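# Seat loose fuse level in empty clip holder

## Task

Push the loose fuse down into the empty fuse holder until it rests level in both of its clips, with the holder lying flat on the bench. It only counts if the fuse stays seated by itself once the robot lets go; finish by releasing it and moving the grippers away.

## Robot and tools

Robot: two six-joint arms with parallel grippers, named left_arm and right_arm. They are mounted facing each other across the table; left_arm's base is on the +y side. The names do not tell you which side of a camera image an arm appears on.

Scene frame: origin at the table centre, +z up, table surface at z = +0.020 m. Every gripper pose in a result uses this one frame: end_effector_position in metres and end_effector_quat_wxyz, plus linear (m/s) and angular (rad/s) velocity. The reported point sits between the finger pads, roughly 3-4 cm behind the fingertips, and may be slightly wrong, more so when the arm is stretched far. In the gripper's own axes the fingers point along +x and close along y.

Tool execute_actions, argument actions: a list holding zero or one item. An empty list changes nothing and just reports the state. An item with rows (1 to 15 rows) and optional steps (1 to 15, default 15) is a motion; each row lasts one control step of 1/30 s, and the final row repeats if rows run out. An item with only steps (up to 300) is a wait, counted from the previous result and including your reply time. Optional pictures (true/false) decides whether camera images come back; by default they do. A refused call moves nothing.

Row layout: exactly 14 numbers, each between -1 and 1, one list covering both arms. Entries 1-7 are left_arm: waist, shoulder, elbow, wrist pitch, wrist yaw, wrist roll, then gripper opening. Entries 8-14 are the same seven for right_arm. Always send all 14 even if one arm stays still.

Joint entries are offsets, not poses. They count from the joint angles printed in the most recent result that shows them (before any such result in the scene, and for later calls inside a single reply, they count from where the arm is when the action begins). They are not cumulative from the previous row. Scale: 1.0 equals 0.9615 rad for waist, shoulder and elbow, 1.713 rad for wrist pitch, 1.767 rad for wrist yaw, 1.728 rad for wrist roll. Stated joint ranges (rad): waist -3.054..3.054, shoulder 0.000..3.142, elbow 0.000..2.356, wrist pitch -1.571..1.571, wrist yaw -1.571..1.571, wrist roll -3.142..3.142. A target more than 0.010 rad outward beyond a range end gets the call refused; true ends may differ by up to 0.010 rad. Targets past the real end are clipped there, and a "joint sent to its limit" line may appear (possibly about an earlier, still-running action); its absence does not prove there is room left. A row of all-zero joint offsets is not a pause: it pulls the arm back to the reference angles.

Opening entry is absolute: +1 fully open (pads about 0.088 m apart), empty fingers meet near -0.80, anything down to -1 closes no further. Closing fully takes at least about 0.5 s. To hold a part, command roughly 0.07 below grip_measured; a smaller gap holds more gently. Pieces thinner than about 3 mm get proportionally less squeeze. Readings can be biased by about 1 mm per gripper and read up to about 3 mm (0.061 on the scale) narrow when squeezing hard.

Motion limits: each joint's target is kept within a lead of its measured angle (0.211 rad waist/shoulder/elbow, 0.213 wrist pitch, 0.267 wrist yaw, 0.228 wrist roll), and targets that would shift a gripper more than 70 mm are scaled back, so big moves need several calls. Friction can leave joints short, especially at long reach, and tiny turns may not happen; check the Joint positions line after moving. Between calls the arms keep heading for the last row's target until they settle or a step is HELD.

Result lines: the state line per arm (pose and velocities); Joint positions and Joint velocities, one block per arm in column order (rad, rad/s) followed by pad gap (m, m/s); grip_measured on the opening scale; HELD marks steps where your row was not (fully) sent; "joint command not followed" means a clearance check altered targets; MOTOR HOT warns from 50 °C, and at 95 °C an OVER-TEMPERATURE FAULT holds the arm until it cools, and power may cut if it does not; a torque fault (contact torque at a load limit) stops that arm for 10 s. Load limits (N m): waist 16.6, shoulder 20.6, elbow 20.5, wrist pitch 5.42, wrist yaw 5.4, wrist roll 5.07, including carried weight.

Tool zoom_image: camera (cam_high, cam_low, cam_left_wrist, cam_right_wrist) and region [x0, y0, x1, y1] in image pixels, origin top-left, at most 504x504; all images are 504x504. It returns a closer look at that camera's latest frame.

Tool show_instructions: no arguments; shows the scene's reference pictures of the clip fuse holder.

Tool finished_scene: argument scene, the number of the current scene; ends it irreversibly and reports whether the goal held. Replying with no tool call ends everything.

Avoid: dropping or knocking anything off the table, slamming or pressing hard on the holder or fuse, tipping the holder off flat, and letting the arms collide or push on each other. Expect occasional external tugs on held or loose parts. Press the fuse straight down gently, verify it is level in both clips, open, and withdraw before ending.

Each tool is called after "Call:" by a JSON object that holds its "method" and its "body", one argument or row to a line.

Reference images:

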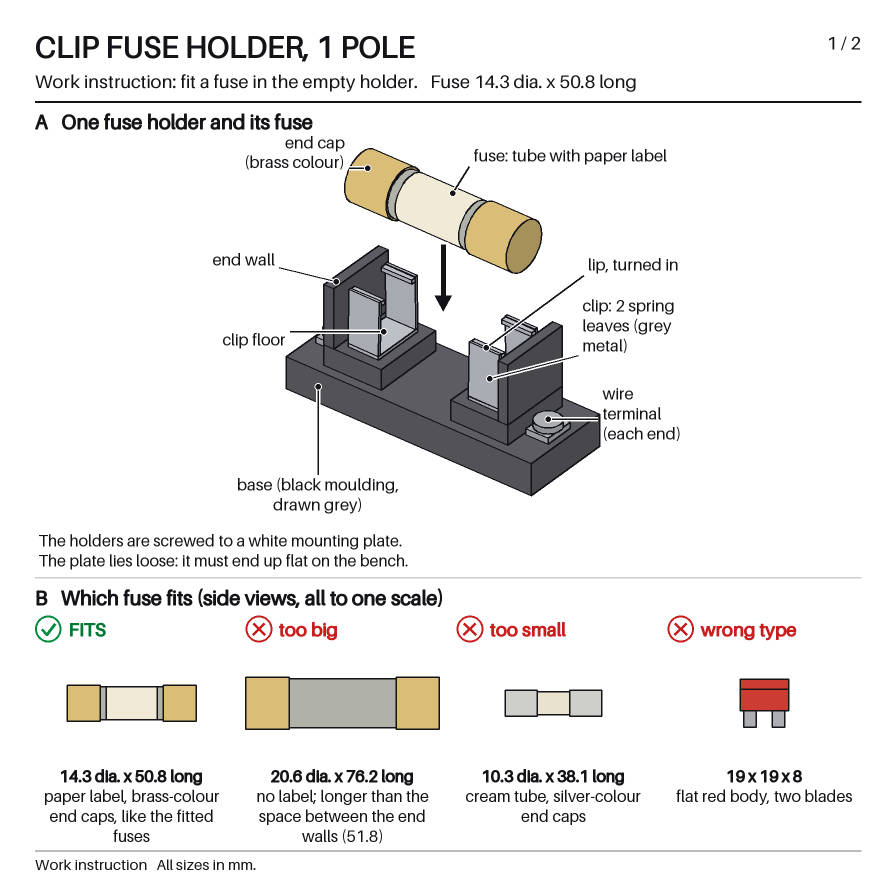

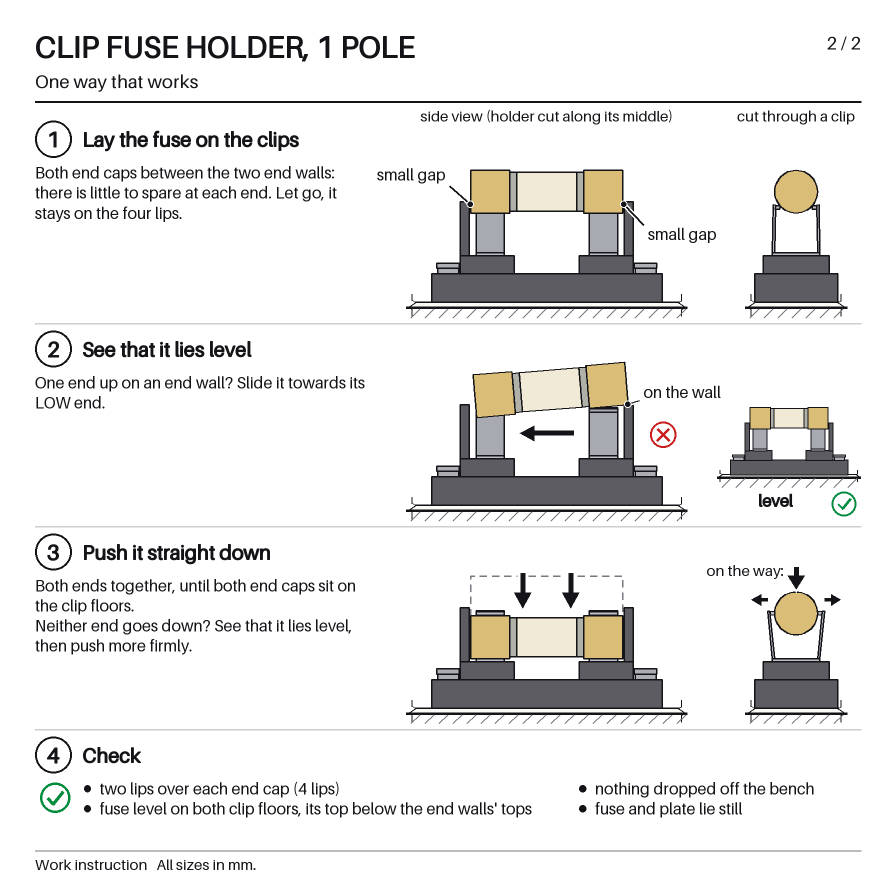

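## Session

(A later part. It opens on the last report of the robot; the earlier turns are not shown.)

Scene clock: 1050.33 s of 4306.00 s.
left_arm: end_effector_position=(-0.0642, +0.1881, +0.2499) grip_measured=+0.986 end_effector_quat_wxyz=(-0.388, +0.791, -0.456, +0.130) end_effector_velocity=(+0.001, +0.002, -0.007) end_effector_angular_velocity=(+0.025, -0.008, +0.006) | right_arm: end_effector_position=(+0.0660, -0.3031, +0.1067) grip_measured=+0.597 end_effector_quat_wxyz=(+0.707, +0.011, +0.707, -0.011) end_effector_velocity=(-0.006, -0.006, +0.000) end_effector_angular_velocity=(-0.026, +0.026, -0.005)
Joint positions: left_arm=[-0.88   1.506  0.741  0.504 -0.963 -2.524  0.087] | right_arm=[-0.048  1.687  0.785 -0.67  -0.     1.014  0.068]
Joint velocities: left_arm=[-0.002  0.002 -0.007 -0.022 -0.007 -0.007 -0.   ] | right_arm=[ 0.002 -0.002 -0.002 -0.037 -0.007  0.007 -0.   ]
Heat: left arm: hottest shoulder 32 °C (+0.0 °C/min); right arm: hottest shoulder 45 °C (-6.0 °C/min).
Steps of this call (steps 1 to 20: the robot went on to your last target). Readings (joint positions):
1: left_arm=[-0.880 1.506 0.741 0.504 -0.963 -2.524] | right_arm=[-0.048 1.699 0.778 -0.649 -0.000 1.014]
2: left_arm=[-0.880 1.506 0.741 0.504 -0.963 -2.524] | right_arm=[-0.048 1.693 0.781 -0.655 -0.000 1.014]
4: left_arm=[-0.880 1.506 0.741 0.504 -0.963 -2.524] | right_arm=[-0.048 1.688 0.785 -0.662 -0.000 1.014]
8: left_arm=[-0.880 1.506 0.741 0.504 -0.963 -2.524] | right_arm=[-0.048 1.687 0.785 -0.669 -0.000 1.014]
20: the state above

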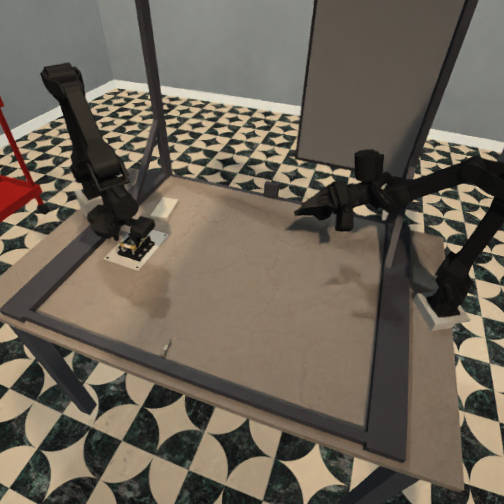

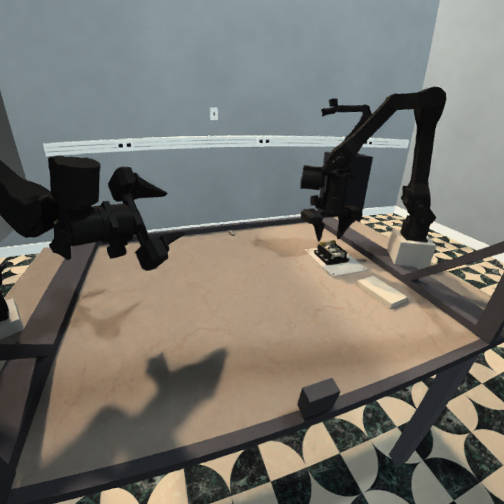

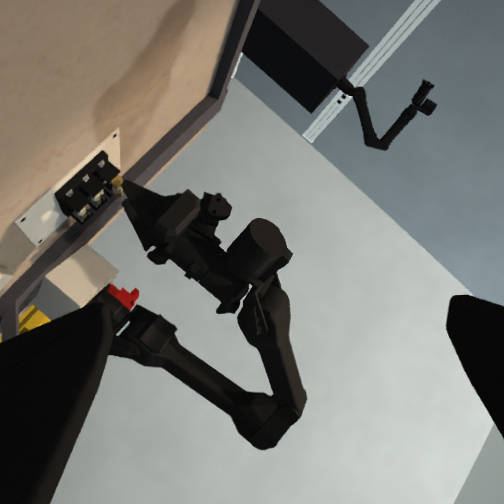

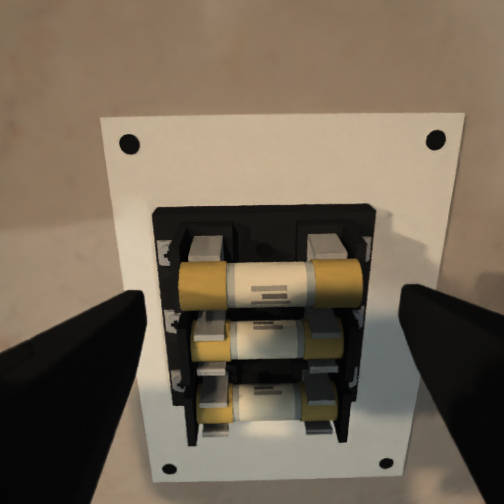

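Call:
{"method": "execute_actions", "body": {
  "actions": [
    {"rows":[[0,0,0,0,0,0,1,0,0,0,0,0,0,0.4],[0,0,0,0,0,0,1,0,0,0,0,0,0,0.2],[0,0,0,0,0,0,1,0,0,0,0,0,0,0.0],[0,0,0,0,0,0,1,0,0,0,0,0,0,-0.2],[0,0,0,0,0,0,1,0,0,0,0,0,0,-0.4],[0,0,0,0,0,0,1,0,0,0,0,0,0,-0.53]],"steps":15}
  ]
}}

Call:
{"method": "zoom_image", "body": {
  "camera": "cam_right_wrist",
  "region": [150, 190, 400, 380]
}}

Scene clock: 1067.53 s of 4306.00 s.
left_arm: end_effector_position=(-0.0642, +0.1881, +0.2499) grip_measured=+0.986 end_effector_quat_wxyz=(-0.388, +0.791, -0.456, +0.130) end_effector_velocity=(-0.003, +0.002, -0.001) end_effector_angular_velocity=(+0.003, +0.005, -0.013) | right_arm: end_effector_position=(+0.0660, -0.3031, +0.1067) grip_measured=-0.513 end_effector_quat_wxyz=(+0.707, +0.011, +0.707, -0.011) end_effector_velocity=(-0.004, -0.003, +0.001) end_effector_angular_velocity=(-0.002, +0.028, -0.015)
Joint positions: left_arm=[-0.88   1.506  0.741  0.504 -0.963 -2.524  0.087] | right_arm=[-0.048  1.687  0.785 -0.67  -0.     1.014  0.014]
Joint velocities: left_arm=[-0.007 -0.007 -0.007 -0.007  0.007 -0.007 -0.   ] | right_arm=[-0.007 -0.007 -0.002 -0.022 -0.022  0.007 -0.009]
Heat: left arm: hottest shoulder 32 °C (+0.0 °C/min); right arm: hottest shoulder 44 °C (-6.1 °C/min).
Steps of this call (steps 1 to 15: the robot went on to your last target; steps 16 to 90: nothing new was sent; then 13.70 s passed at rest; steps 91 to 105: all 15 steps of this action). Readings (joint positions):
91: left_arm=[-0.880 1.506 0.741 0.504 -0.963 -2.524] | right_arm=[-0.048 1.687 0.785 -0.670 -0.000 1.014]
92: left_arm=[-0.880 1.506 0.741 0.504 -0.963 -2.524] | right_arm=[-0.048 1.687 0.785 -0.670 -0.000 1.014]
94: left_arm=[-0.880 1.506 0.741 0.504 -0.963 -2.524] | right_arm=[-0.048 1.687 0.785 -0.670 -0.000 1.014]
98: left_arm=[-0.880 1.506 0.741 0.504 -0.963 -2.524] | right_arm=[-0.048 1.687 0.785 -0.670 -0.000 1.014]
105: the state above

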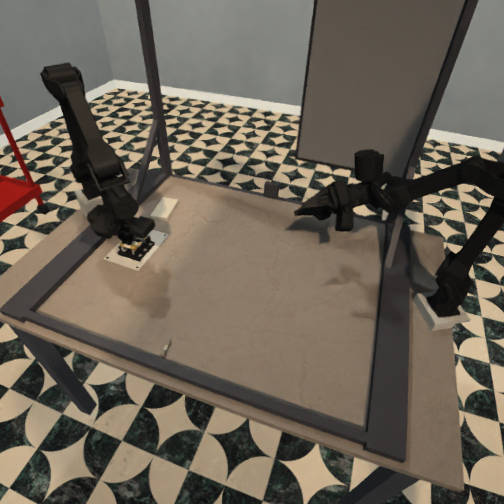

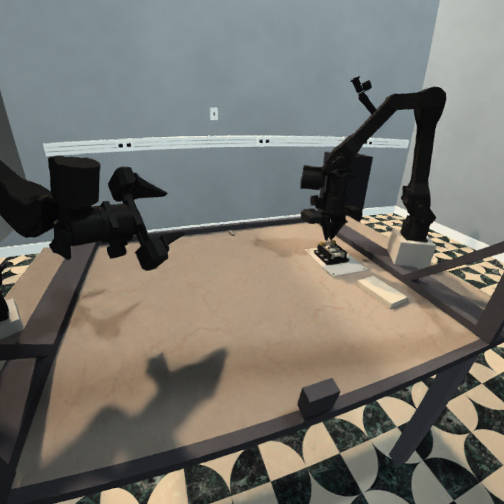

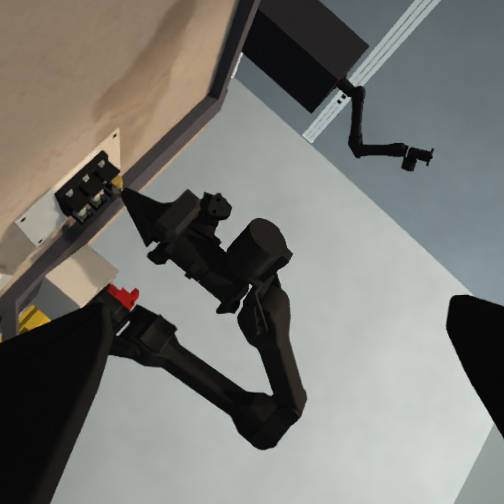

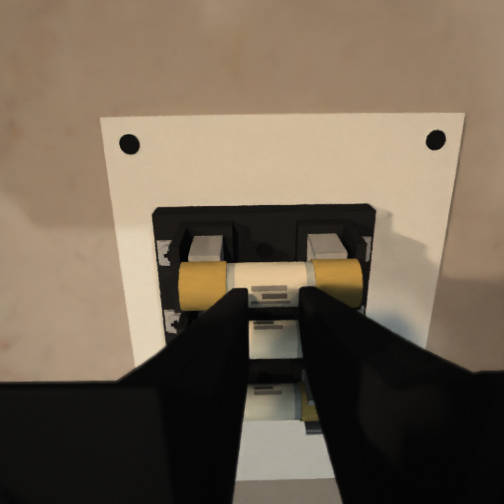

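Region (150, 190, 400, 380) of cam_right_wrist's 504x504 image, scaled by 2.016, with more detail than that image has; it fills the top 383 rows of this view, and the rest is white.

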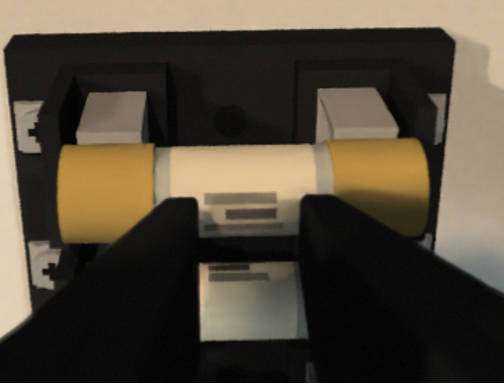

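Call:
{"method": "execute_actions", "body": {
  "actions": [
    {"rows":[[0,0,0,0,0,0,1,0,0.006,-0.006,0.001,0,0,-0.53],[0,0,0,0,0,0,1,0,0.011,-0.010,0.003,0,0,-0.53],[0,0,0,0,0,0,1,0,0.014,-0.011,0.006,0,0,-0.53],[0,0,0,0,0,0,1,0,0.017,-0.013,0.008,0,0,-0.53],[0,0,0,0,0,0,1,0,0.019,-0.014,0.010,0,0,-0.53],[0,0,0,0,0,0,1,0,0.022,-0.016,0.013,0,0,-0.53],[0,0,0,0,0,0,1,0,0.025,-0.017,0.015,0,0,-0.53],[0,0,0,0,0,0,1,0,0.027,-0.019,0.018,0,0,-0.53],[0,0,0,0,0,0,1,0,0.030,-0.020,0.020,0,0,-0.53],[0,0,0,0,0,0,1,0,0.033,-0.022,0.022,0,0,-0.53],[0,0,0,0,0,0,1,0,0.036,-0.024,0.023,0,0,-0.53]],"steps":15}
  ],
  "pictures": false
}}

Call:
{"method": "execute_actions", "body": {
  "actions": [
    {"steps":12}
  ]
}}

Scene clock: 1108.77 s of 4306.00 s.
left_arm: end_effector_position=(-0.0642, +0.1881, +0.2499) grip_measured=+0.986 end_effector_quat_wxyz=(-0.388, +0.791, -0.456, +0.130) end_effector_velocity=(-0.002, -0.000, -0.003) end_effector_angular_velocity=(-0.000, +0.015, -0.006) | right_arm: end_effector_position=(+0.0658, -0.3035, +0.1006) grip_measured=-0.527 end_effector_quat_wxyz=(+0.706, +0.010, +0.708, -0.012) end_effector_velocity=(-0.003, -0.007, -0.001) end_effector_angular_velocity=(-0.026, +0.009, +0.020)
Joint positions: left_arm=[-0.88   1.506  0.741  0.504 -0.963 -2.524  0.087] | right_arm=[-0.048  1.704  0.774 -0.645 -0.     1.014  0.013]
Joint velocities: left_arm=[-0.002  0.002 -0.002 -0.007  0.007 -0.022 -0.   ] | right_arm=[-0.002 -0.002 -0.007 -0.022  0.007 -0.022 -0.   ]
Heat: left arm: hottest shoulder 32 °C (+0.0 °C/min); right arm: hottest shoulder 40 °C (-5.0 °C/min).
Steps of this call (steps 1 to 15: the robot went on to your last target; steps 16 to 90: nothing new was sent; then 37.73 s passed at rest; steps 91 to 105: all 15 steps of this action). Readings (joint positions):
91: left_arm=[-0.880 1.506 0.741 0.504 -0.963 -2.524] | right_arm=[-0.048 1.687 0.785 -0.670 -0.000 1.014]
92: left_arm=[-0.880 1.506 0.741 0.504 -0.963 -2.524] | right_arm=[-0.048 1.687 0.785 -0.670 -0.000 1.014]
94: left_arm=[-0.880 1.506 0.741 0.504 -0.963 -2.524] | right_arm=[-0.048 1.690 0.784 -0.665 -0.000 1.014]
98: left_arm=[-0.880 1.506 0.741 0.504 -0.963 -2.524] | right_arm=[-0.048 1.700 0.779 -0.652 -0.000 1.014]
105: the state above

Scene clock: 1109.17 s of 4306.00 s.
left_arm: end_effector_position=(-0.0642, +0.1881, +0.2499) grip_measured=+0.986 end_effector_quat_wxyz=(-0.388, +0.791, -0.456, +0.130) end_effector_velocity=(+0.000, +0.001, -0.001) end_effector_angular_velocity=(+0.002, +0.001, +0.006) | right_arm: end_effector_position=(+0.0658, -0.3035, +0.1006) grip_measured=-0.527 end_effector_quat_wxyz=(+0.706, +0.010, +0.708, -0.012) end_effector_velocity=(-0.004, +0.004, +0.000) end_effector_angular_velocity=(+0.026, +0.026, +0.005)
Joint positions: left_arm=[-0.88   1.506  0.741  0.504 -0.963 -2.524  0.087] | right_arm=[-0.048  1.704  0.774 -0.644 -0.     1.014  0.013]
Joint velocities: left_arm=[-0.002 -0.002 -0.002 -0.007 -0.007 -0.007  0.   ] | right_arm=[-0.002 -0.002 -0.002  0.007 -0.037 -0.007 -0.   ]
Heat: left arm: hottest shoulder 32 °C (+0.0 °C/min); right arm: hottest shoulder 40 °C (-5.1 °C/min).
Steps of this call (steps 1 to 12: the robot went on to your last target). Readings (joint positions):
1: left_arm=[-0.880 1.506 0.741 0.504 -0.963 -2.524] | right_arm=[-0.048 1.704 0.774 -0.645 -0.000 1.014]
2: left_arm=[-0.880 1.506 0.741 0.504 -0.963 -2.524] | right_arm=[-0.048 1.704 0.774 -0.644 -0.000 1.014]
4: left_arm=[-0.880 1.506 0.741 0.504 -0.963 -2.524] | right_arm=[-0.048 1.704 0.774 -0.644 -0.000 1.014]
8: left_arm=[-0.880 1.506 0.741 0.504 -0.963 -2.524] | right_arm=[-0.048 1.704 0.774 -0.644 -0.000 1.014]
12: the state above

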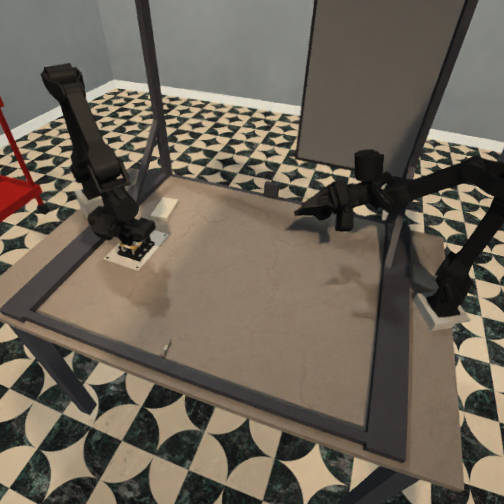

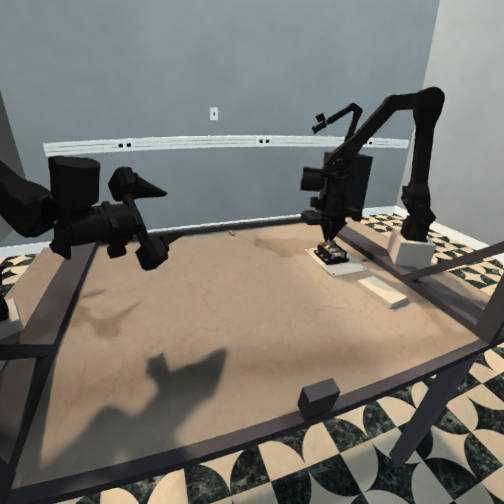

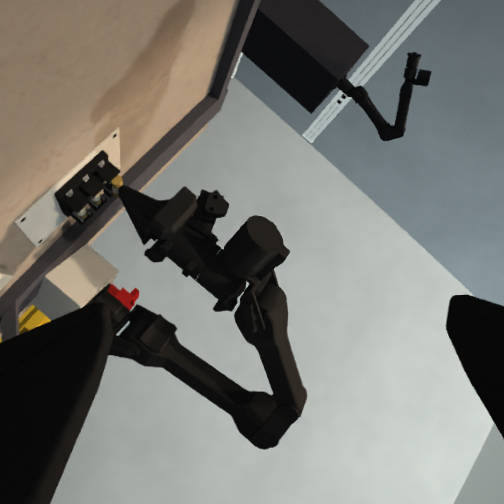

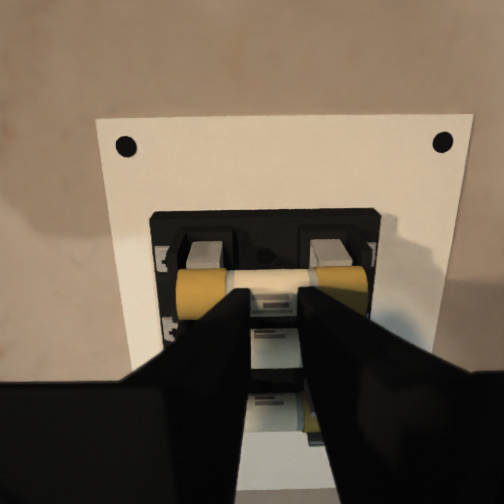

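Call:
{"method": "execute_actions", "body": {
  "actions": [
    {"rows":[[0,0,0,0,0,0,1,0,0.018,-0.013,0.006,0,0,-0.53],[0,0,0,0,0,0,1,0,0.025,-0.018,0.008,0,0,-0.53],[0,0,0,0,0,0,1,0,0.032,-0.023,0.009,0,0,-0.53],[0,0,0,0,0,0,1,0,0.038,-0.027,0.011,0,0,-0.53],[0,0,0,0,0,0,1,0,0.045,-0.032,0.013,0,0,-0.53],[0,0,0,0,0,0,1,0,0.052,-0.037,0.014,0,0,-0.53],[0,0,0,0,0,0,1,0,0.058,-0.041,0.016,0,0,-0.53],[0,0,0,0,0,0,1,0,0.065,-0.046,0.018,0,0,-0.53],[0,0,0,0,0,0,1,0,0.072,-0.051,0.019,0,0,-0.53],[0,0,0,0,0,0,1,0,0.078,-0.056,0.021,0,0,-0.53],[0,0,0,0,0,0,1,0,0.085,-0.060,0.023,0,0,-0.53],[0,0,0,0,0,0,1,0,0.092,-0.065,0.024,0,0,-0.53],[0,0,0,0,0,0,1,0,0.098,-0.070,0.026,0,0,-0.53],[0,0,0,0,0,0,1,0,0.105,-0.075,0.028,0,0,-0.53],[0,0,0,0,0,0,1,0,0.112,-0.080,0.030,0,0,-0.53]],"steps":15}
  ],
  "pictures": false
}}

Call:
{"method": "execute_actions", "body": {
  "actions": [
    {"steps":12}
  ]
}}

Scene clock: 1125.60 s of 4306.00 s.
left_arm: end_effector_position=(-0.0642, +0.1881, +0.2499) grip_measured=+0.986 end_effector_quat_wxyz=(-0.388, +0.791, -0.456, +0.130) end_effector_velocity=(-0.001, +0.001, -0.003) end_effector_angular_velocity=(+0.008, +0.003, -0.008) | right_arm: end_effector_position=(+0.0629, -0.3075, +0.0946) grip_measured=-0.527 end_effector_quat_wxyz=(+0.703, +0.005, +0.711, -0.017) end_effector_velocity=(-0.004, -0.004, -0.012) end_effector_angular_velocity=(-0.002, +0.010, -0.010)
Joint positions: left_arm=[-0.88   1.506  0.741  0.504 -0.963 -2.524  0.087] | right_arm=[-0.048  1.717  0.758 -0.632 -0.001  1.014  0.013]
Joint velocities: left_arm=[-0.002 -0.002 -0.007 -0.007  0.007 -0.007 -0.   ] | right_arm=[-0.002  0.022 -0.037  0.051 -0.007  0.007 -0.   ]
Heat: left arm: hottest shoulder 32 °C (+0.0 °C/min); right arm: hottest shoulder 38 °C (-6.1 °C/min).
Steps of this call (steps 1 to 15: the robot went on to your last target; steps 16 to 90: nothing new was sent; then 12.93 s passed at rest; steps 91 to 105: all 15 steps of this action). Readings (joint positions):
91: left_arm=[-0.880 1.506 0.741 0.504 -0.963 -2.524] | right_arm=[-0.048 1.704 0.774 -0.644 -0.000 1.014]
92: left_arm=[-0.880 1.506 0.741 0.504 -0.963 -2.524] | right_arm=[-0.048 1.704 0.773 -0.644 -0.000 1.014]
94: left_arm=[-0.880 1.506 0.741 0.504 -0.963 -2.524] | right_arm=[-0.048 1.707 0.771 -0.643 -0.000 1.014]
98: left_arm=[-0.880 1.506 0.741 0.504 -0.963 -2.524] | right_arm=[-0.048 1.711 0.767 -0.640 -0.000 1.014]
105: the state above

Scene clock: 1126.00 s of 4306.00 s.
left_arm: end_effector_position=(-0.0642, +0.1881, +0.2499) grip_measured=+0.986 end_effector_quat_wxyz=(-0.388, +0.791, -0.456, +0.130) end_effector_velocity=(-0.002, +0.002, -0.001) end_effector_angular_velocity=(+0.002, +0.001, +0.001) | right_arm: end_effector_position=(+0.0626, -0.3079, +0.0940) grip_measured=-0.527 end_effector_quat_wxyz=(+0.703, +0.005, +0.711, -0.017) end_effector_velocity=(+0.000, +0.001, +0.000) end_effector_angular_velocity=(+0.010, +0.002, +0.005)
Joint positions: left_arm=[-0.88   1.506  0.741  0.504 -0.963 -2.524  0.087] | right_arm=[-0.048  1.718  0.756 -0.63  -0.001  1.014  0.013]
Joint velocities: left_arm=[-0.007 -0.002 -0.002 -0.007 -0.007 -0.007 -0.   ] | right_arm=[-0.002 -0.002 -0.002  0.007 -0.007 -0.007 -0.   ]
Heat: left arm: hottest shoulder 32 °C (+0.0 °C/min); right arm: hottest shoulder 38 °C (-6.0 °C/min).
Steps of this call (steps 1 to 12: the robot went on to your last target). Readings (joint positions):
1: left_arm=[-0.880 1.506 0.741 0.504 -0.963 -2.524] | right_arm=[-0.048 1.718 0.757 -0.631 -0.001 1.014]
2: left_arm=[-0.880 1.506 0.741 0.504 -0.963 -2.524] | right_arm=[-0.048 1.718 0.757 -0.631 -0.001 1.014]
4: left_arm=[-0.880 1.506 0.741 0.504 -0.963 -2.524] | right_arm=[-0.048 1.718 0.756 -0.630 -0.001 1.014]
8: left_arm=[-0.880 1.506 0.741 0.504 -0.963 -2.524] | right_arm=[-0.048 1.718 0.756 -0.630 -0.001 1.014]
12: the state above

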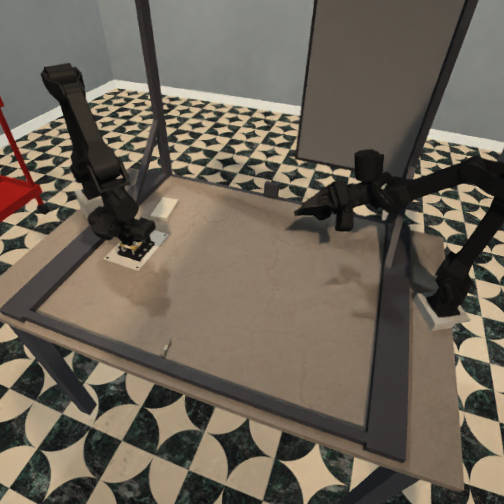

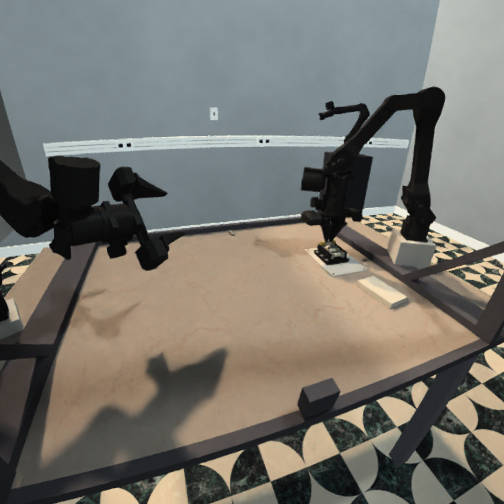

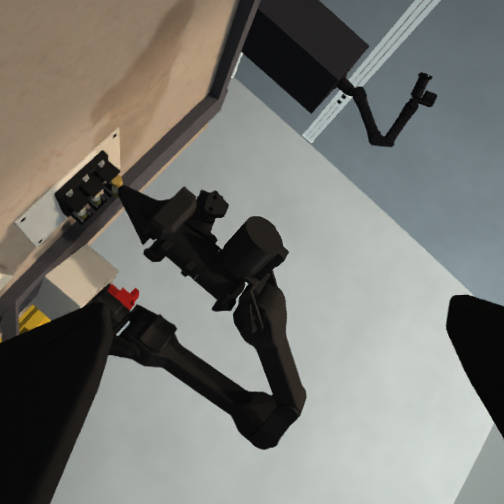

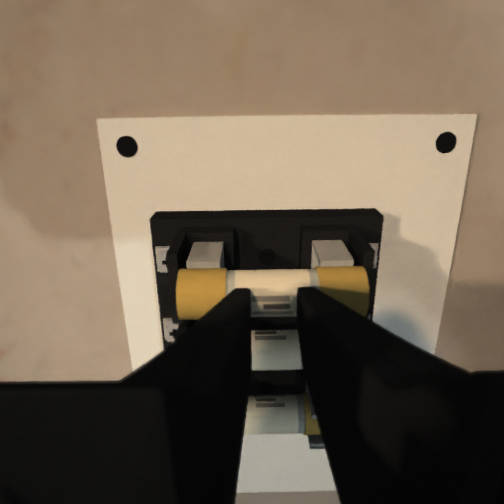

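Call:
{"method": "execute_actions", "body": {
  "actions": [
    {"rows":[[0,0,0,0,0,0,1,0,0.100,-0.063,0.023,0,0,-0.53],[0,0,0,0,0,0,1,0,0.104,-0.066,0.024,0,0,-0.53],[0,0,0,0,0,0,1,0,0.108,-0.069,0.026,0,0,-0.53],[0,0,0,0,0,0,1,0,0.112,-0.072,0.027,0,0,-0.53],[0,0,0,0,0,0,1,0,0.116,-0.075,0.028,0,0,-0.53],[0,0,0,0,0,0,1,0,0.120,-0.078,0.030,0,0,-0.53],[0,0,0,0,0,0,1,0,0.124,-0.081,0.031,0,0,-0.53],[0,0,0,0,0,0,1,0,0.128,-0.084,0.032,0,0,-0.53],[0,0,0,0,0,0,1,0,0.132,-0.087,0.034,0,0,-0.53],[0,0,0,0,0,0,1,0,0.136,-0.090,0.035,0,0,-0.53],[0,0,0,0,0,0,1,0,0.140,-0.093,0.036,0,0,-0.53],[0,0,0,0,0,0,1,0,0.144,-0.096,0.038,0,0,-0.53],[0,0,0,0,0,0,1,0,0.148,-0.099,0.039,0,0,-0.53],[0,0,0,0,0,0,1,0,0.152,-0.102,0.040,0,0,-0.53],[0,0,0,0,0,0,1,0,0.156,-0.105,0.042,0,0,-0.53]],"steps":15}
  ],
  "pictures": false
}}

Call:
{"method": "execute_actions", "body": {
  "actions": [
    {"steps":10}
  ]
}}

Scene clock: 1141.90 s of 4306.00 s.
left_arm: end_effector_position=(-0.0642, +0.1881, +0.2499) grip_measured=+0.986 end_effector_quat_wxyz=(-0.388, +0.791, -0.456, +0.130) end_effector_velocity=(+0.002, +0.003, +0.001) end_effector_angular_velocity=(-0.004, -0.000, +0.020) | right_arm: end_effector_position=(+0.0608, -0.3101, +0.0903) grip_measured=-0.527 end_effector_quat_wxyz=(+0.701, +0.004, +0.713, -0.019) end_effector_velocity=(-0.006, -0.012, -0.010) end_effector_angular_velocity=(-0.030, +0.012, +0.005)
Joint positions: left_arm=[-0.88   1.506  0.741  0.504 -0.963 -2.524  0.087] | right_arm=[-0.048  1.724  0.743 -0.617 -0.003  1.014  0.013]
Joint velocities: left_arm=[-0.002 -0.007 -0.002 -0.007 -0.022 -0.007 -0.   ] | right_arm=[-0.002  0.012 -0.042  0.022  0.007 -0.007 -0.001]
Heat: left arm: hottest shoulder 32 °C (+0.0 °C/min); right arm: hottest shoulder 39 °C (-3.0 °C/min).
Steps of this call (steps 1 to 15: the robot went on to your last target; steps 16 to 90: nothing new was sent; then 12.40 s passed at rest; steps 91 to 105: all 15 steps of this action). Readings (joint positions):
91: left_arm=[-0.880 1.506 0.741 0.504 -0.963 -2.524] | right_arm=[-0.048 1.718 0.755 -0.629 -0.001 1.014]
92: left_arm=[-0.880 1.506 0.741 0.504 -0.963 -2.524] | right_arm=[-0.048 1.718 0.754 -0.629 -0.001 1.014]
94: left_arm=[-0.880 1.506 0.741 0.504 -0.963 -2.524] | right_arm=[-0.048 1.719 0.753 -0.627 -0.001 1.014]
98: left_arm=[-0.880 1.506 0.741 0.504 -0.963 -2.524] | right_arm=[-0.048 1.720 0.750 -0.624 -0.002 1.014]
105: the state above

Scene clock: 1142.23 s of 4306.00 s.
left_arm: end_effector_position=(-0.0642, +0.1881, +0.2499) grip_measured=+0.986 end_effector_quat_wxyz=(-0.388, +0.791, -0.456, +0.130) end_effector_velocity=(+0.000, +0.002, +0.001) end_effector_angular_velocity=(-0.002, +0.003, +0.006) | right_arm: end_effector_position=(+0.0606, -0.3104, +0.0900) grip_measured=-0.527 end_effector_quat_wxyz=(+0.701, +0.004, +0.713, -0.019) end_effector_velocity=(-0.003, -0.001, +0.000) end_effector_angular_velocity=(+0.006, +0.022, -0.015)
Joint positions: left_arm=[-0.88   1.506  0.741  0.504 -0.963 -2.524  0.087] | right_arm=[-0.048  1.724  0.742 -0.616 -0.003  1.014  0.013]
Joint velocities: left_arm=[-0.002 -0.007 -0.002 -0.007 -0.007 -0.007 -0.   ] | right_arm=[-0.007 -0.002 -0.002 -0.007 -0.022  0.007  0.   ]
Heat: left arm: hottest shoulder 32 °C (+0.0 °C/min); right arm: hottest shoulder 39 °C (-3.0 °C/min).
Steps of this call (steps 1 to 10: the robot went on to your last target). Readings (joint positions):
1: left_arm=[-0.880 1.506 0.741 0.504 -0.963 -2.524] | right_arm=[-0.048 1.724 0.743 -0.617 -0.003 1.014]
2: left_arm=[-0.880 1.506 0.741 0.504 -0.963 -2.524] | right_arm=[-0.048 1.724 0.742 -0.617 -0.003 1.014]
4: left_arm=[-0.880 1.506 0.741 0.504 -0.963 -2.524] | right_arm=[-0.048 1.724 0.742 -0.616 -0.003 1.014]
8: left_arm=[-0.880 1.506 0.741 0.504 -0.963 -2.524] | right_arm=[-0.048 1.724 0.742 -0.616 -0.003 1.014]
10: the state above

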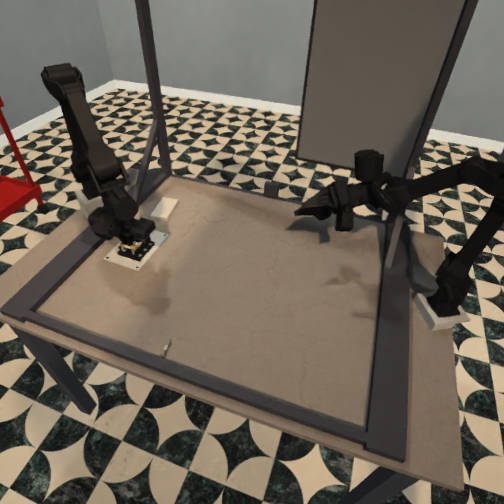

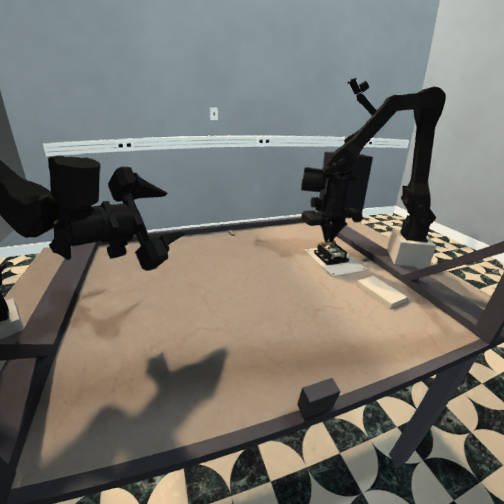

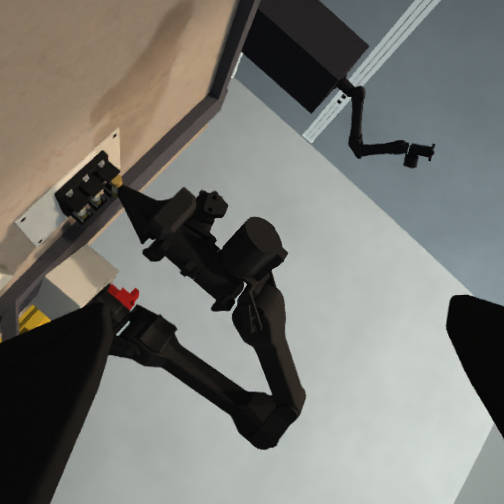

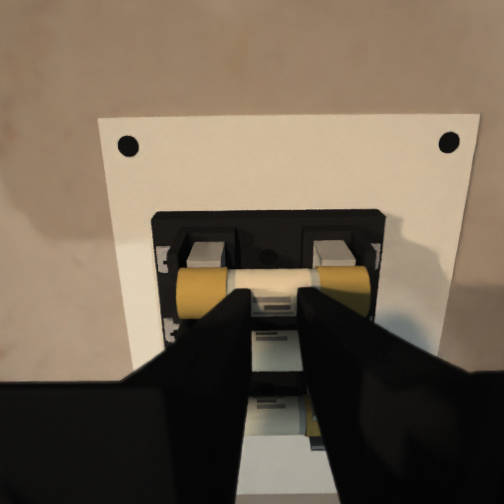

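Call:
{"method": "zoom_image", "body": {
  "camera": "cam_right_wrist",
  "region": [150, 200, 400, 340]
}}

Call:
{"method": "zoom_image", "body": {
  "camera": "cam_left_wrist",
  "region": [40, 130, 160, 250]
}}

Call:
{"method": "zoom_image", "body": {
  "camera": "cam_high",
  "region": [95, 215, 175, 280]
}}

Region (150, 200, 400, 340) of cam_right_wrist's 504x504 image, scaled by 2.016, with more detail than that image has; it fills the top 282 rows of this view, and the rest is white.

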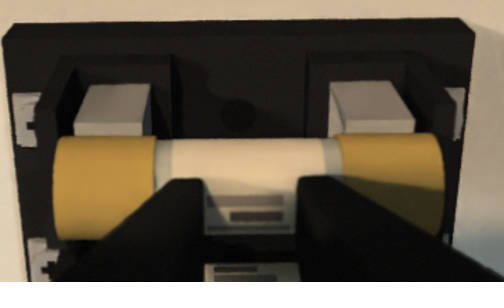

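Region (40, 130, 160, 250) of cam_left_wrist's 504x504 image, scaled by 4.200, with more detail than that image has.

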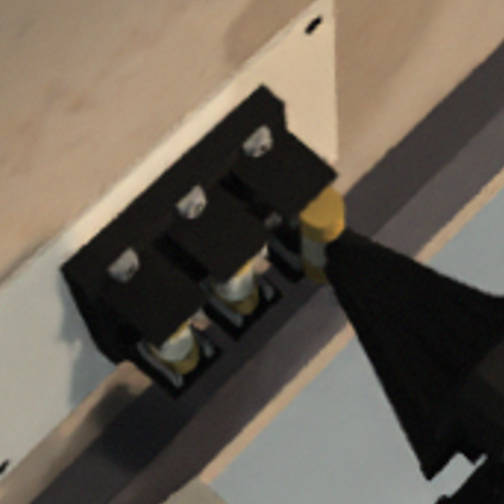

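Region (95, 215, 175, 280) of cam_high's 504x504 image, scaled by 6.300, with more detail than that image has; it fills the top 410 rows of this view, and the rest is white.

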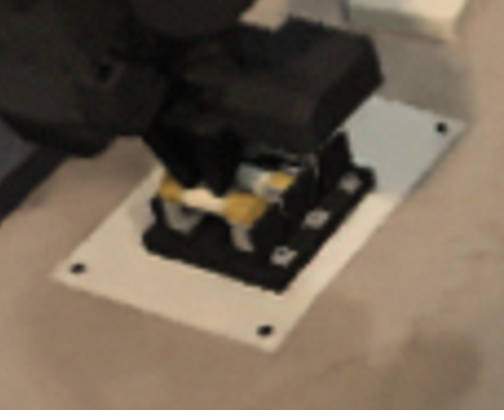

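Call:
{"method": "execute_actions", "body": {
  "actions": [
    {"rows":[[0,0,0,0,0,0,1,0,0.136,-0.080,0.030,0,0,-0.53],[0,0,0,0,0,0,1,0,0.122,-0.070,0.026,0,0,-0.53],[0,0,0,0,0,0,1,0,0.108,-0.060,0.022,0,0,-0.53],[0,0,0,0,0,0,1,0,0.094,-0.050,0.018,0,0,-0.53],[0,0,0,0,0,0,1,0,0.080,-0.040,0.014,0,0,-0.53],[0,0,0,0,0,0,1,0,0.066,-0.030,0.010,0,0,-0.53],[0,0,0,0,0,0,1,0,0.052,-0.020,0.006,0,0,-0.53],[0,0,0,0,0,0,1,0,0.038,-0.010,0.002,0,0,-0.53],[0,0,0,0,0,0,1,0,0.024,0.000,-0.003,0,0,-0.53],[0,0,0,0,0,0,1,0,0.010,0.010,-0.007,0,0,-0.53],[0,0,0,0,0,0,1,0,-0.004,0.020,-0.011,0,0,-0.53],[0,0,0,0,0,0,1,0,-0.018,0.030,-0.015,0,0,-0.53],[0,0,0,0,0,0,1,0,-0.028,0.040,-0.018,0,0,-0.53],[0,0,0,0,0,0,1,0,-0.035,0.044,-0.023,0,0,-0.53],[0,0,0,0,0,0,1,0,-0.042,0.048,-0.029,0,0,-0.53]],"steps":15}
  ],
  "pictures": false
}}

Call:
{"method": "execute_actions", "body": {
  "actions": [
    {"steps":15}
  ]
}}

Scene clock: 1233.90 s of 4306.00 s.
left_arm: end_effector_position=(-0.0642, +0.1881, +0.2499) grip_measured=+0.986 end_effector_quat_wxyz=(-0.388, +0.791, -0.456, +0.130) end_effector_velocity=(+0.000, +0.000, -0.001) end_effector_angular_velocity=(+0.003, +0.005, -0.004) | right_arm: end_effector_position=(+0.0650, -0.3034, +0.1008) grip_measured=-0.527 end_effector_quat_wxyz=(+0.705, +0.012, +0.709, -0.011) end_effector_velocity=(-0.004, -0.002, +0.020) end_effector_angular_velocity=(-0.035, +0.049, +0.005)
Joint positions: left_arm=[-0.88   1.506  0.741  0.504 -0.963 -2.524  0.087] | right_arm=[-0.048  1.701  0.771 -0.643 -0.005  1.014  0.013]
Joint velocities: left_arm=[ 0.002 -0.002 -0.002 -0.007  0.007 -0.007 -0.   ] | right_arm=[-0.002 -0.027  0.071 -0.154 -0.022 -0.007 -0.   ]
Heat: left arm: hottest shoulder 32 °C (+0.0 °C/min); right arm: hottest wrist pitch 74 °C (+20.1 °C/min). Fold the right arm in close to its base before you think long.
MOTOR HOT: a motor of the right arm reached 50 °C. Now the hottest motor of the right arm, joint 4 (wrist pitch), reports 74 °C. The temperature limit of the motors' drives, at which the controller stops that arm, is 95 °C. To cool a motor, set the load down, stop pushing, or move to a pose that needs little force.
Steps of this call (steps 1 to 15: the robot went on to your last target; steps 16 to 90: nothing new was sent; then 88.17 s passed at rest; steps 91 to 105: all 15 steps of this action). Readings (joint positions):
91: left_arm=[-0.880 1.506 0.741 0.504 -0.963 -2.524] | right_arm=[-0.048 1.724 0.741 -0.614 -0.005 1.014]
92: left_arm=[-0.880 1.506 0.741 0.504 -0.963 -2.524] | right_arm=[-0.048 1.724 0.741 -0.615 -0.005 1.014]
94: left_arm=[-0.880 1.506 0.741 0.504 -0.963 -2.524] | right_arm=[-0.048 1.721 0.744 -0.617 -0.005 1.014]
98: left_arm=[-0.880 1.506 0.741 0.504 -0.963 -2.524] | right_arm=[-0.048 1.712 0.754 -0.626 -0.005 1.014]
105: the state above

Scene clock: 1234.40 s of 4306.00 s.
left_arm: end_effector_position=(-0.0642, +0.1881, +0.2499) grip_measured=+0.986 end_effector_quat_wxyz=(-0.388, +0.791, -0.456, +0.130) end_effector_velocity=(+0.001, +0.002, -0.003) end_effector_angular_velocity=(+0.016, -0.004, +0.006) | right_arm: end_effector_position=(+0.0644, -0.3042, +0.1041) grip_measured=-0.527 end_effector_quat_wxyz=(+0.704, +0.010, +0.710, -0.012) end_effector_velocity=(+0.002, -0.002, +0.001) end_effector_angular_velocity=(-0.006, -0.005, +0.000)
Joint positions: left_arm=[-0.88   1.506  0.741  0.504 -0.963 -2.524  0.087] | right_arm=[-0.048  1.692  0.778 -0.664 -0.005  1.014  0.013]
Joint velocities: left_arm=[-0.002 -0.002 -0.002 -0.022 -0.007 -0.007  0.   ] | right_arm=[-0.007 -0.002  0.002 -0.007  0.007 -0.007 -0.   ]
Heat: left arm: hottest shoulder 32 °C (+0.0 °C/min); right arm: hottest wrist pitch 74 °C (+19.3 °C/min). Fold the right arm in close to its base before you think long.
MOTOR HOT: still on. Now the hottest motor of the right arm, joint 4 (wrist pitch), reports 74 °C; a drive's own limit is 95 °C.
Steps of this call (steps 1 to 15: the robot went on to your last target). Readings (joint positions):
1: left_arm=[-0.880 1.506 0.741 0.504 -0.963 -2.524] | right_arm=[-0.048 1.700 0.773 -0.649 -0.005 1.014]
2: left_arm=[-0.880 1.506 0.741 0.504 -0.963 -2.524] | right_arm=[-0.048 1.699 0.774 -0.655 -0.005 1.014]
4: left_arm=[-0.880 1.506 0.741 0.504 -0.963 -2.524] | right_arm=[-0.048 1.696 0.775 -0.660 -0.005 1.014]
8: left_arm=[-0.880 1.506 0.741 0.504 -0.963 -2.524] | right_arm=[-0.048 1.693 0.778 -0.663 -0.005 1.014]
15: the state above

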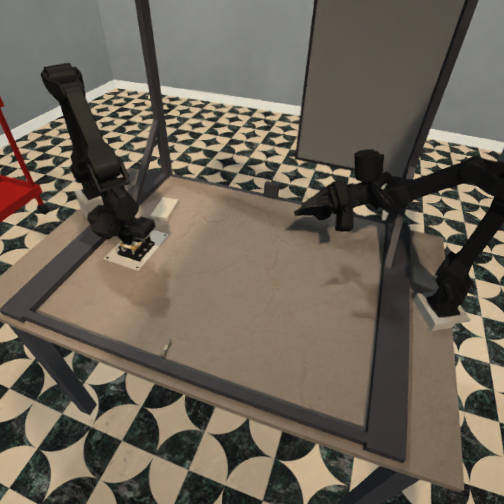

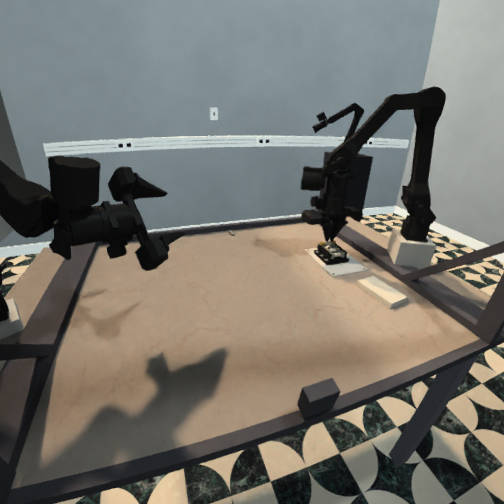

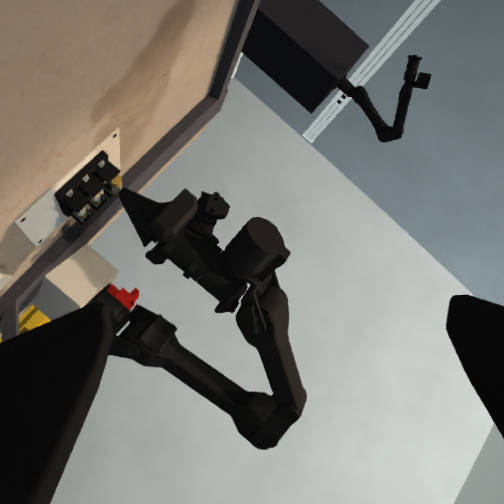

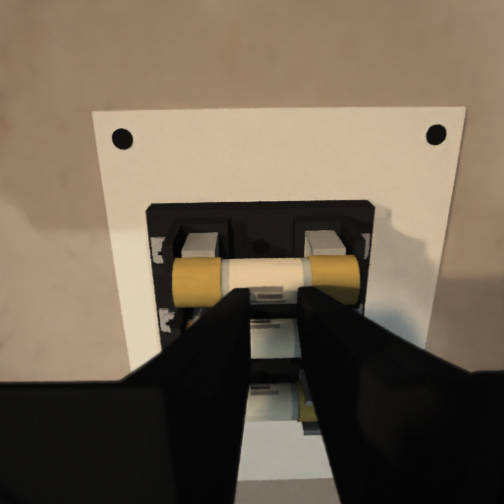

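Call:
{"method": "execute_actions", "body": {
  "actions": [
    {"rows":[[0,0,0,0,0,0,1,-0.004,-0.012,-0.006,0,0,-0.003,-0.6],[0,0,0,0,0,0,1,-0.009,-0.020,-0.014,0.001,0,-0.006,-0.7],[0,0,0,0,0,0,1,-0.014,-0.027,-0.022,0.002,0,-0.009,-0.82],[0,0,0,0,0,0,1,-0.019,-0.033,-0.030,0.003,0,-0.012,-0.82],[0,0,0,0,0,0,1,-0.024,-0.039,-0.037,0.004,0,-0.015,-0.82],[0,0,0,0,0,0,1,-0.029,-0.045,-0.045,0.004,0,-0.018,-0.82],[0,0,0,0,0,0,1,-0.034,-0.051,-0.052,0.005,0,-0.021,-0.82],[0,0,0,0,0,0,1,-0.039,-0.057,-0.060,0.006,0,-0.024,-0.82],[0,0,0,0,0,0,1,-0.044,-0.063,-0.067,0.007,0,-0.027,-0.82],[0,0,0,0,0,0,1,-0.049,-0.070,-0.075,0.008,0,-0.030,-0.82],[0,0,0,0,0,0,1,-0.054,-0.076,-0.082,0.008,0,-0.032,-0.82],[0,0,0,0,0,0,1,-0.059,-0.082,-0.089,0.009,0,-0.034,-0.82]],"steps":15}
  ],
  "pictures": false
}}

Call:
{"method": "execute_actions", "body": {
  "actions": [
    {"steps":15}
  ]
}}

Call:
{"method": "zoom_image", "body": {
  "camera": "cam_right_wrist",
  "region": [70, 190, 320, 380]
}}

Scene clock: 1354.90 s of 4306.00 s.
left_arm: end_effector_position=(-0.0642, +0.1881, +0.2499) grip_measured=+0.986 end_effector_quat_wxyz=(-0.388, +0.791, -0.456, +0.130) end_effector_velocity=(-0.001, +0.001, +0.000) end_effector_angular_velocity=(-0.001, +0.007, -0.008) | right_arm: end_effector_position=(+0.0643, -0.3256, +0.1043) grip_measured=-0.784 end_effector_quat_wxyz=(+0.705, +0.012, +0.709, -0.011) end_effector_velocity=(-0.002, -0.020, -0.001) end_effector_angular_velocity=(-0.006, -0.004, +0.010)
Joint positions: left_arm=[-0.88   1.506  0.741  0.504 -0.963 -2.524  0.087] | right_arm=[-0.1    1.625  0.704 -0.652 -0.005  0.965  0.001]
Joint velocities: left_arm=[-0.002 -0.007 -0.002 -0.007  0.007 -0.007  0.   ] | right_arm=[-0.042 -0.056 -0.066  0.007  0.007 -0.051 -0.   ]
Heat: left arm: hottest shoulder 33 °C (+0.0 °C/min); right arm: hottest shoulder 43 °C (-4.0 °C/min).
MOTOR HOT: cleared. Now the hottest motor of the right arm, joint 2 (shoulder), reports 43 °C.
Steps of this call (steps 1 to 15: the robot went on to your last target; steps 16 to 90: nothing new was sent; then 117.00 s passed at rest; steps 91 to 105: all 15 steps of this action). Readings (joint positions):
91: left_arm=[-0.880 1.506 0.741 0.504 -0.963 -2.524] | right_arm=[-0.048 1.692 0.778 -0.664 -0.005 1.014]
92: left_arm=[-0.880 1.506 0.741 0.504 -0.963 -2.524] | right_arm=[-0.049 1.690 0.778 -0.664 -0.005 1.014]
94: left_arm=[-0.880 1.506 0.741 0.504 -0.963 -2.524] | right_arm=[-0.053 1.682 0.772 -0.663 -0.005 1.009]
98: left_arm=[-0.880 1.506 0.741 0.504 -0.963 -2.524] | right_arm=[-0.071 1.659 0.746 -0.659 -0.005 0.991]
105: the state above

Scene clock: 1355.40 s of 4306.00 s.
left_arm: end_effector_position=(-0.0642, +0.1881, +0.2499) grip_measured=+0.986 end_effector_quat_wxyz=(-0.388, +0.791, -0.456, +0.130) end_effector_velocity=(+0.001, +0.002, -0.001) end_effector_angular_velocity=(+0.011, -0.002, +0.006) | right_arm: end_effector_position=(+0.0643, -0.3265, +0.1044) grip_measured=-0.784 end_effector_quat_wxyz=(+0.706, +0.012, +0.708, -0.011) end_effector_velocity=(-0.002, +0.002, +0.000) end_effector_angular_velocity=(+0.019, +0.013, +0.005)
Joint positions: left_arm=[-0.88   1.506  0.741  0.504 -0.963 -2.524  0.087] | right_arm=[-0.102  1.621  0.7   -0.651 -0.005  0.961  0.001]
Joint velocities: left_arm=[-0.002 -0.007 -0.002 -0.022 -0.007 -0.007 -0.   ] | right_arm=[-0.002 -0.002 -0.002  0.007 -0.022 -0.007 -0.   ]
Heat: left arm: hottest shoulder 33 °C (+0.0 °C/min); right arm: hottest shoulder 43 °C (-4.0 °C/min).
Steps of this call (steps 1 to 15: the robot went on to your last target). Readings (joint positions):
1: left_arm=[-0.880 1.506 0.741 0.504 -0.963 -2.524] | right_arm=[-0.101 1.624 0.703 -0.652 -0.005 0.964]
2: left_arm=[-0.880 1.506 0.741 0.504 -0.963 -2.524] | right_arm=[-0.101 1.623 0.702 -0.651 -0.005 0.963]
4: left_arm=[-0.880 1.506 0.741 0.504 -0.963 -2.524] | right_arm=[-0.101 1.622 0.701 -0.651 -0.005 0.962]
8: left_arm=[-0.880 1.506 0.741 0.504 -0.963 -2.524] | right_arm=[-0.102 1.622 0.700 -0.651 -0.005 0.961]
15: the state above
All arms were judged still, so your last target was given up. Only a new action makes them travel on or press farther. Fingers that are still opening or closing keep moving.

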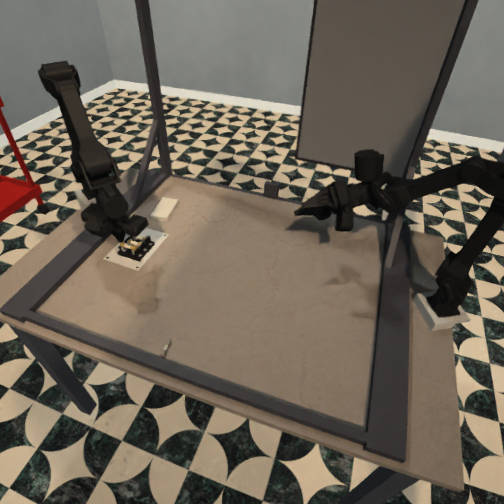

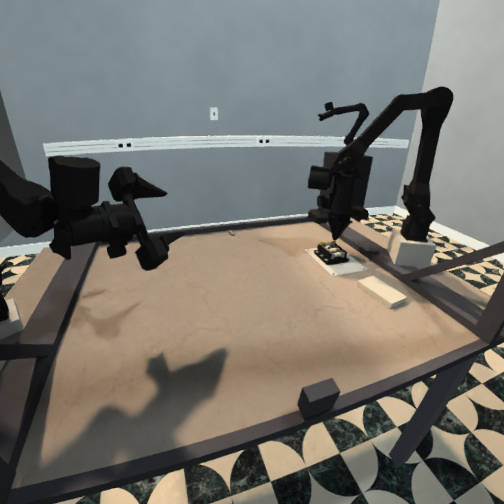

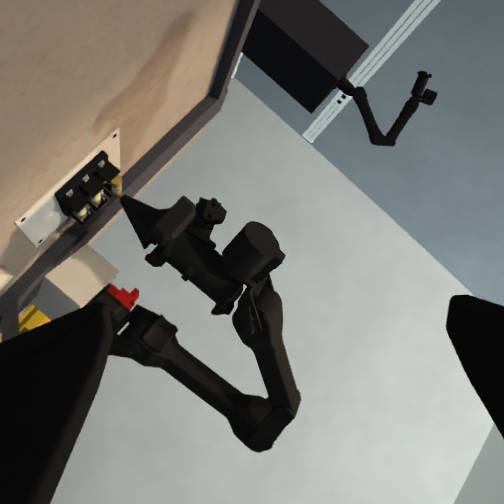

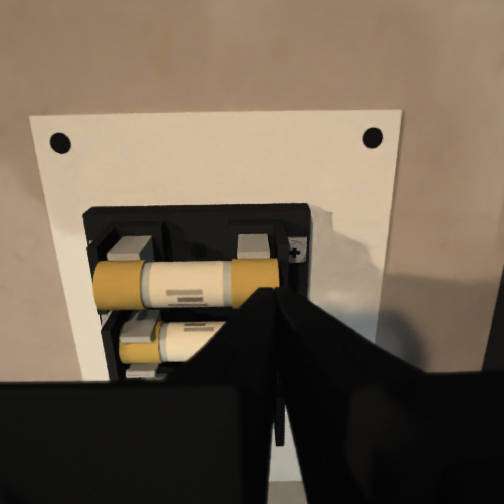

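Region (70, 190, 320, 380) of cam_right_wrist's 504x504 image, scaled by 2.016, with more detail than that image has; it fills the top 383 rows of this view, and the rest is white.

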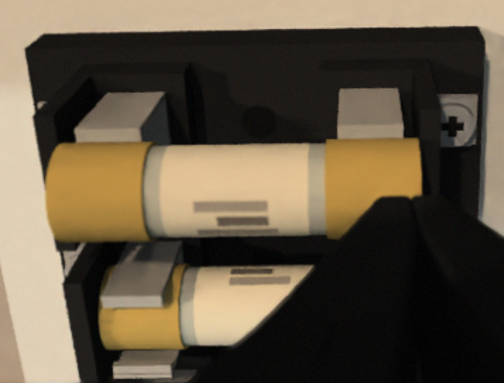

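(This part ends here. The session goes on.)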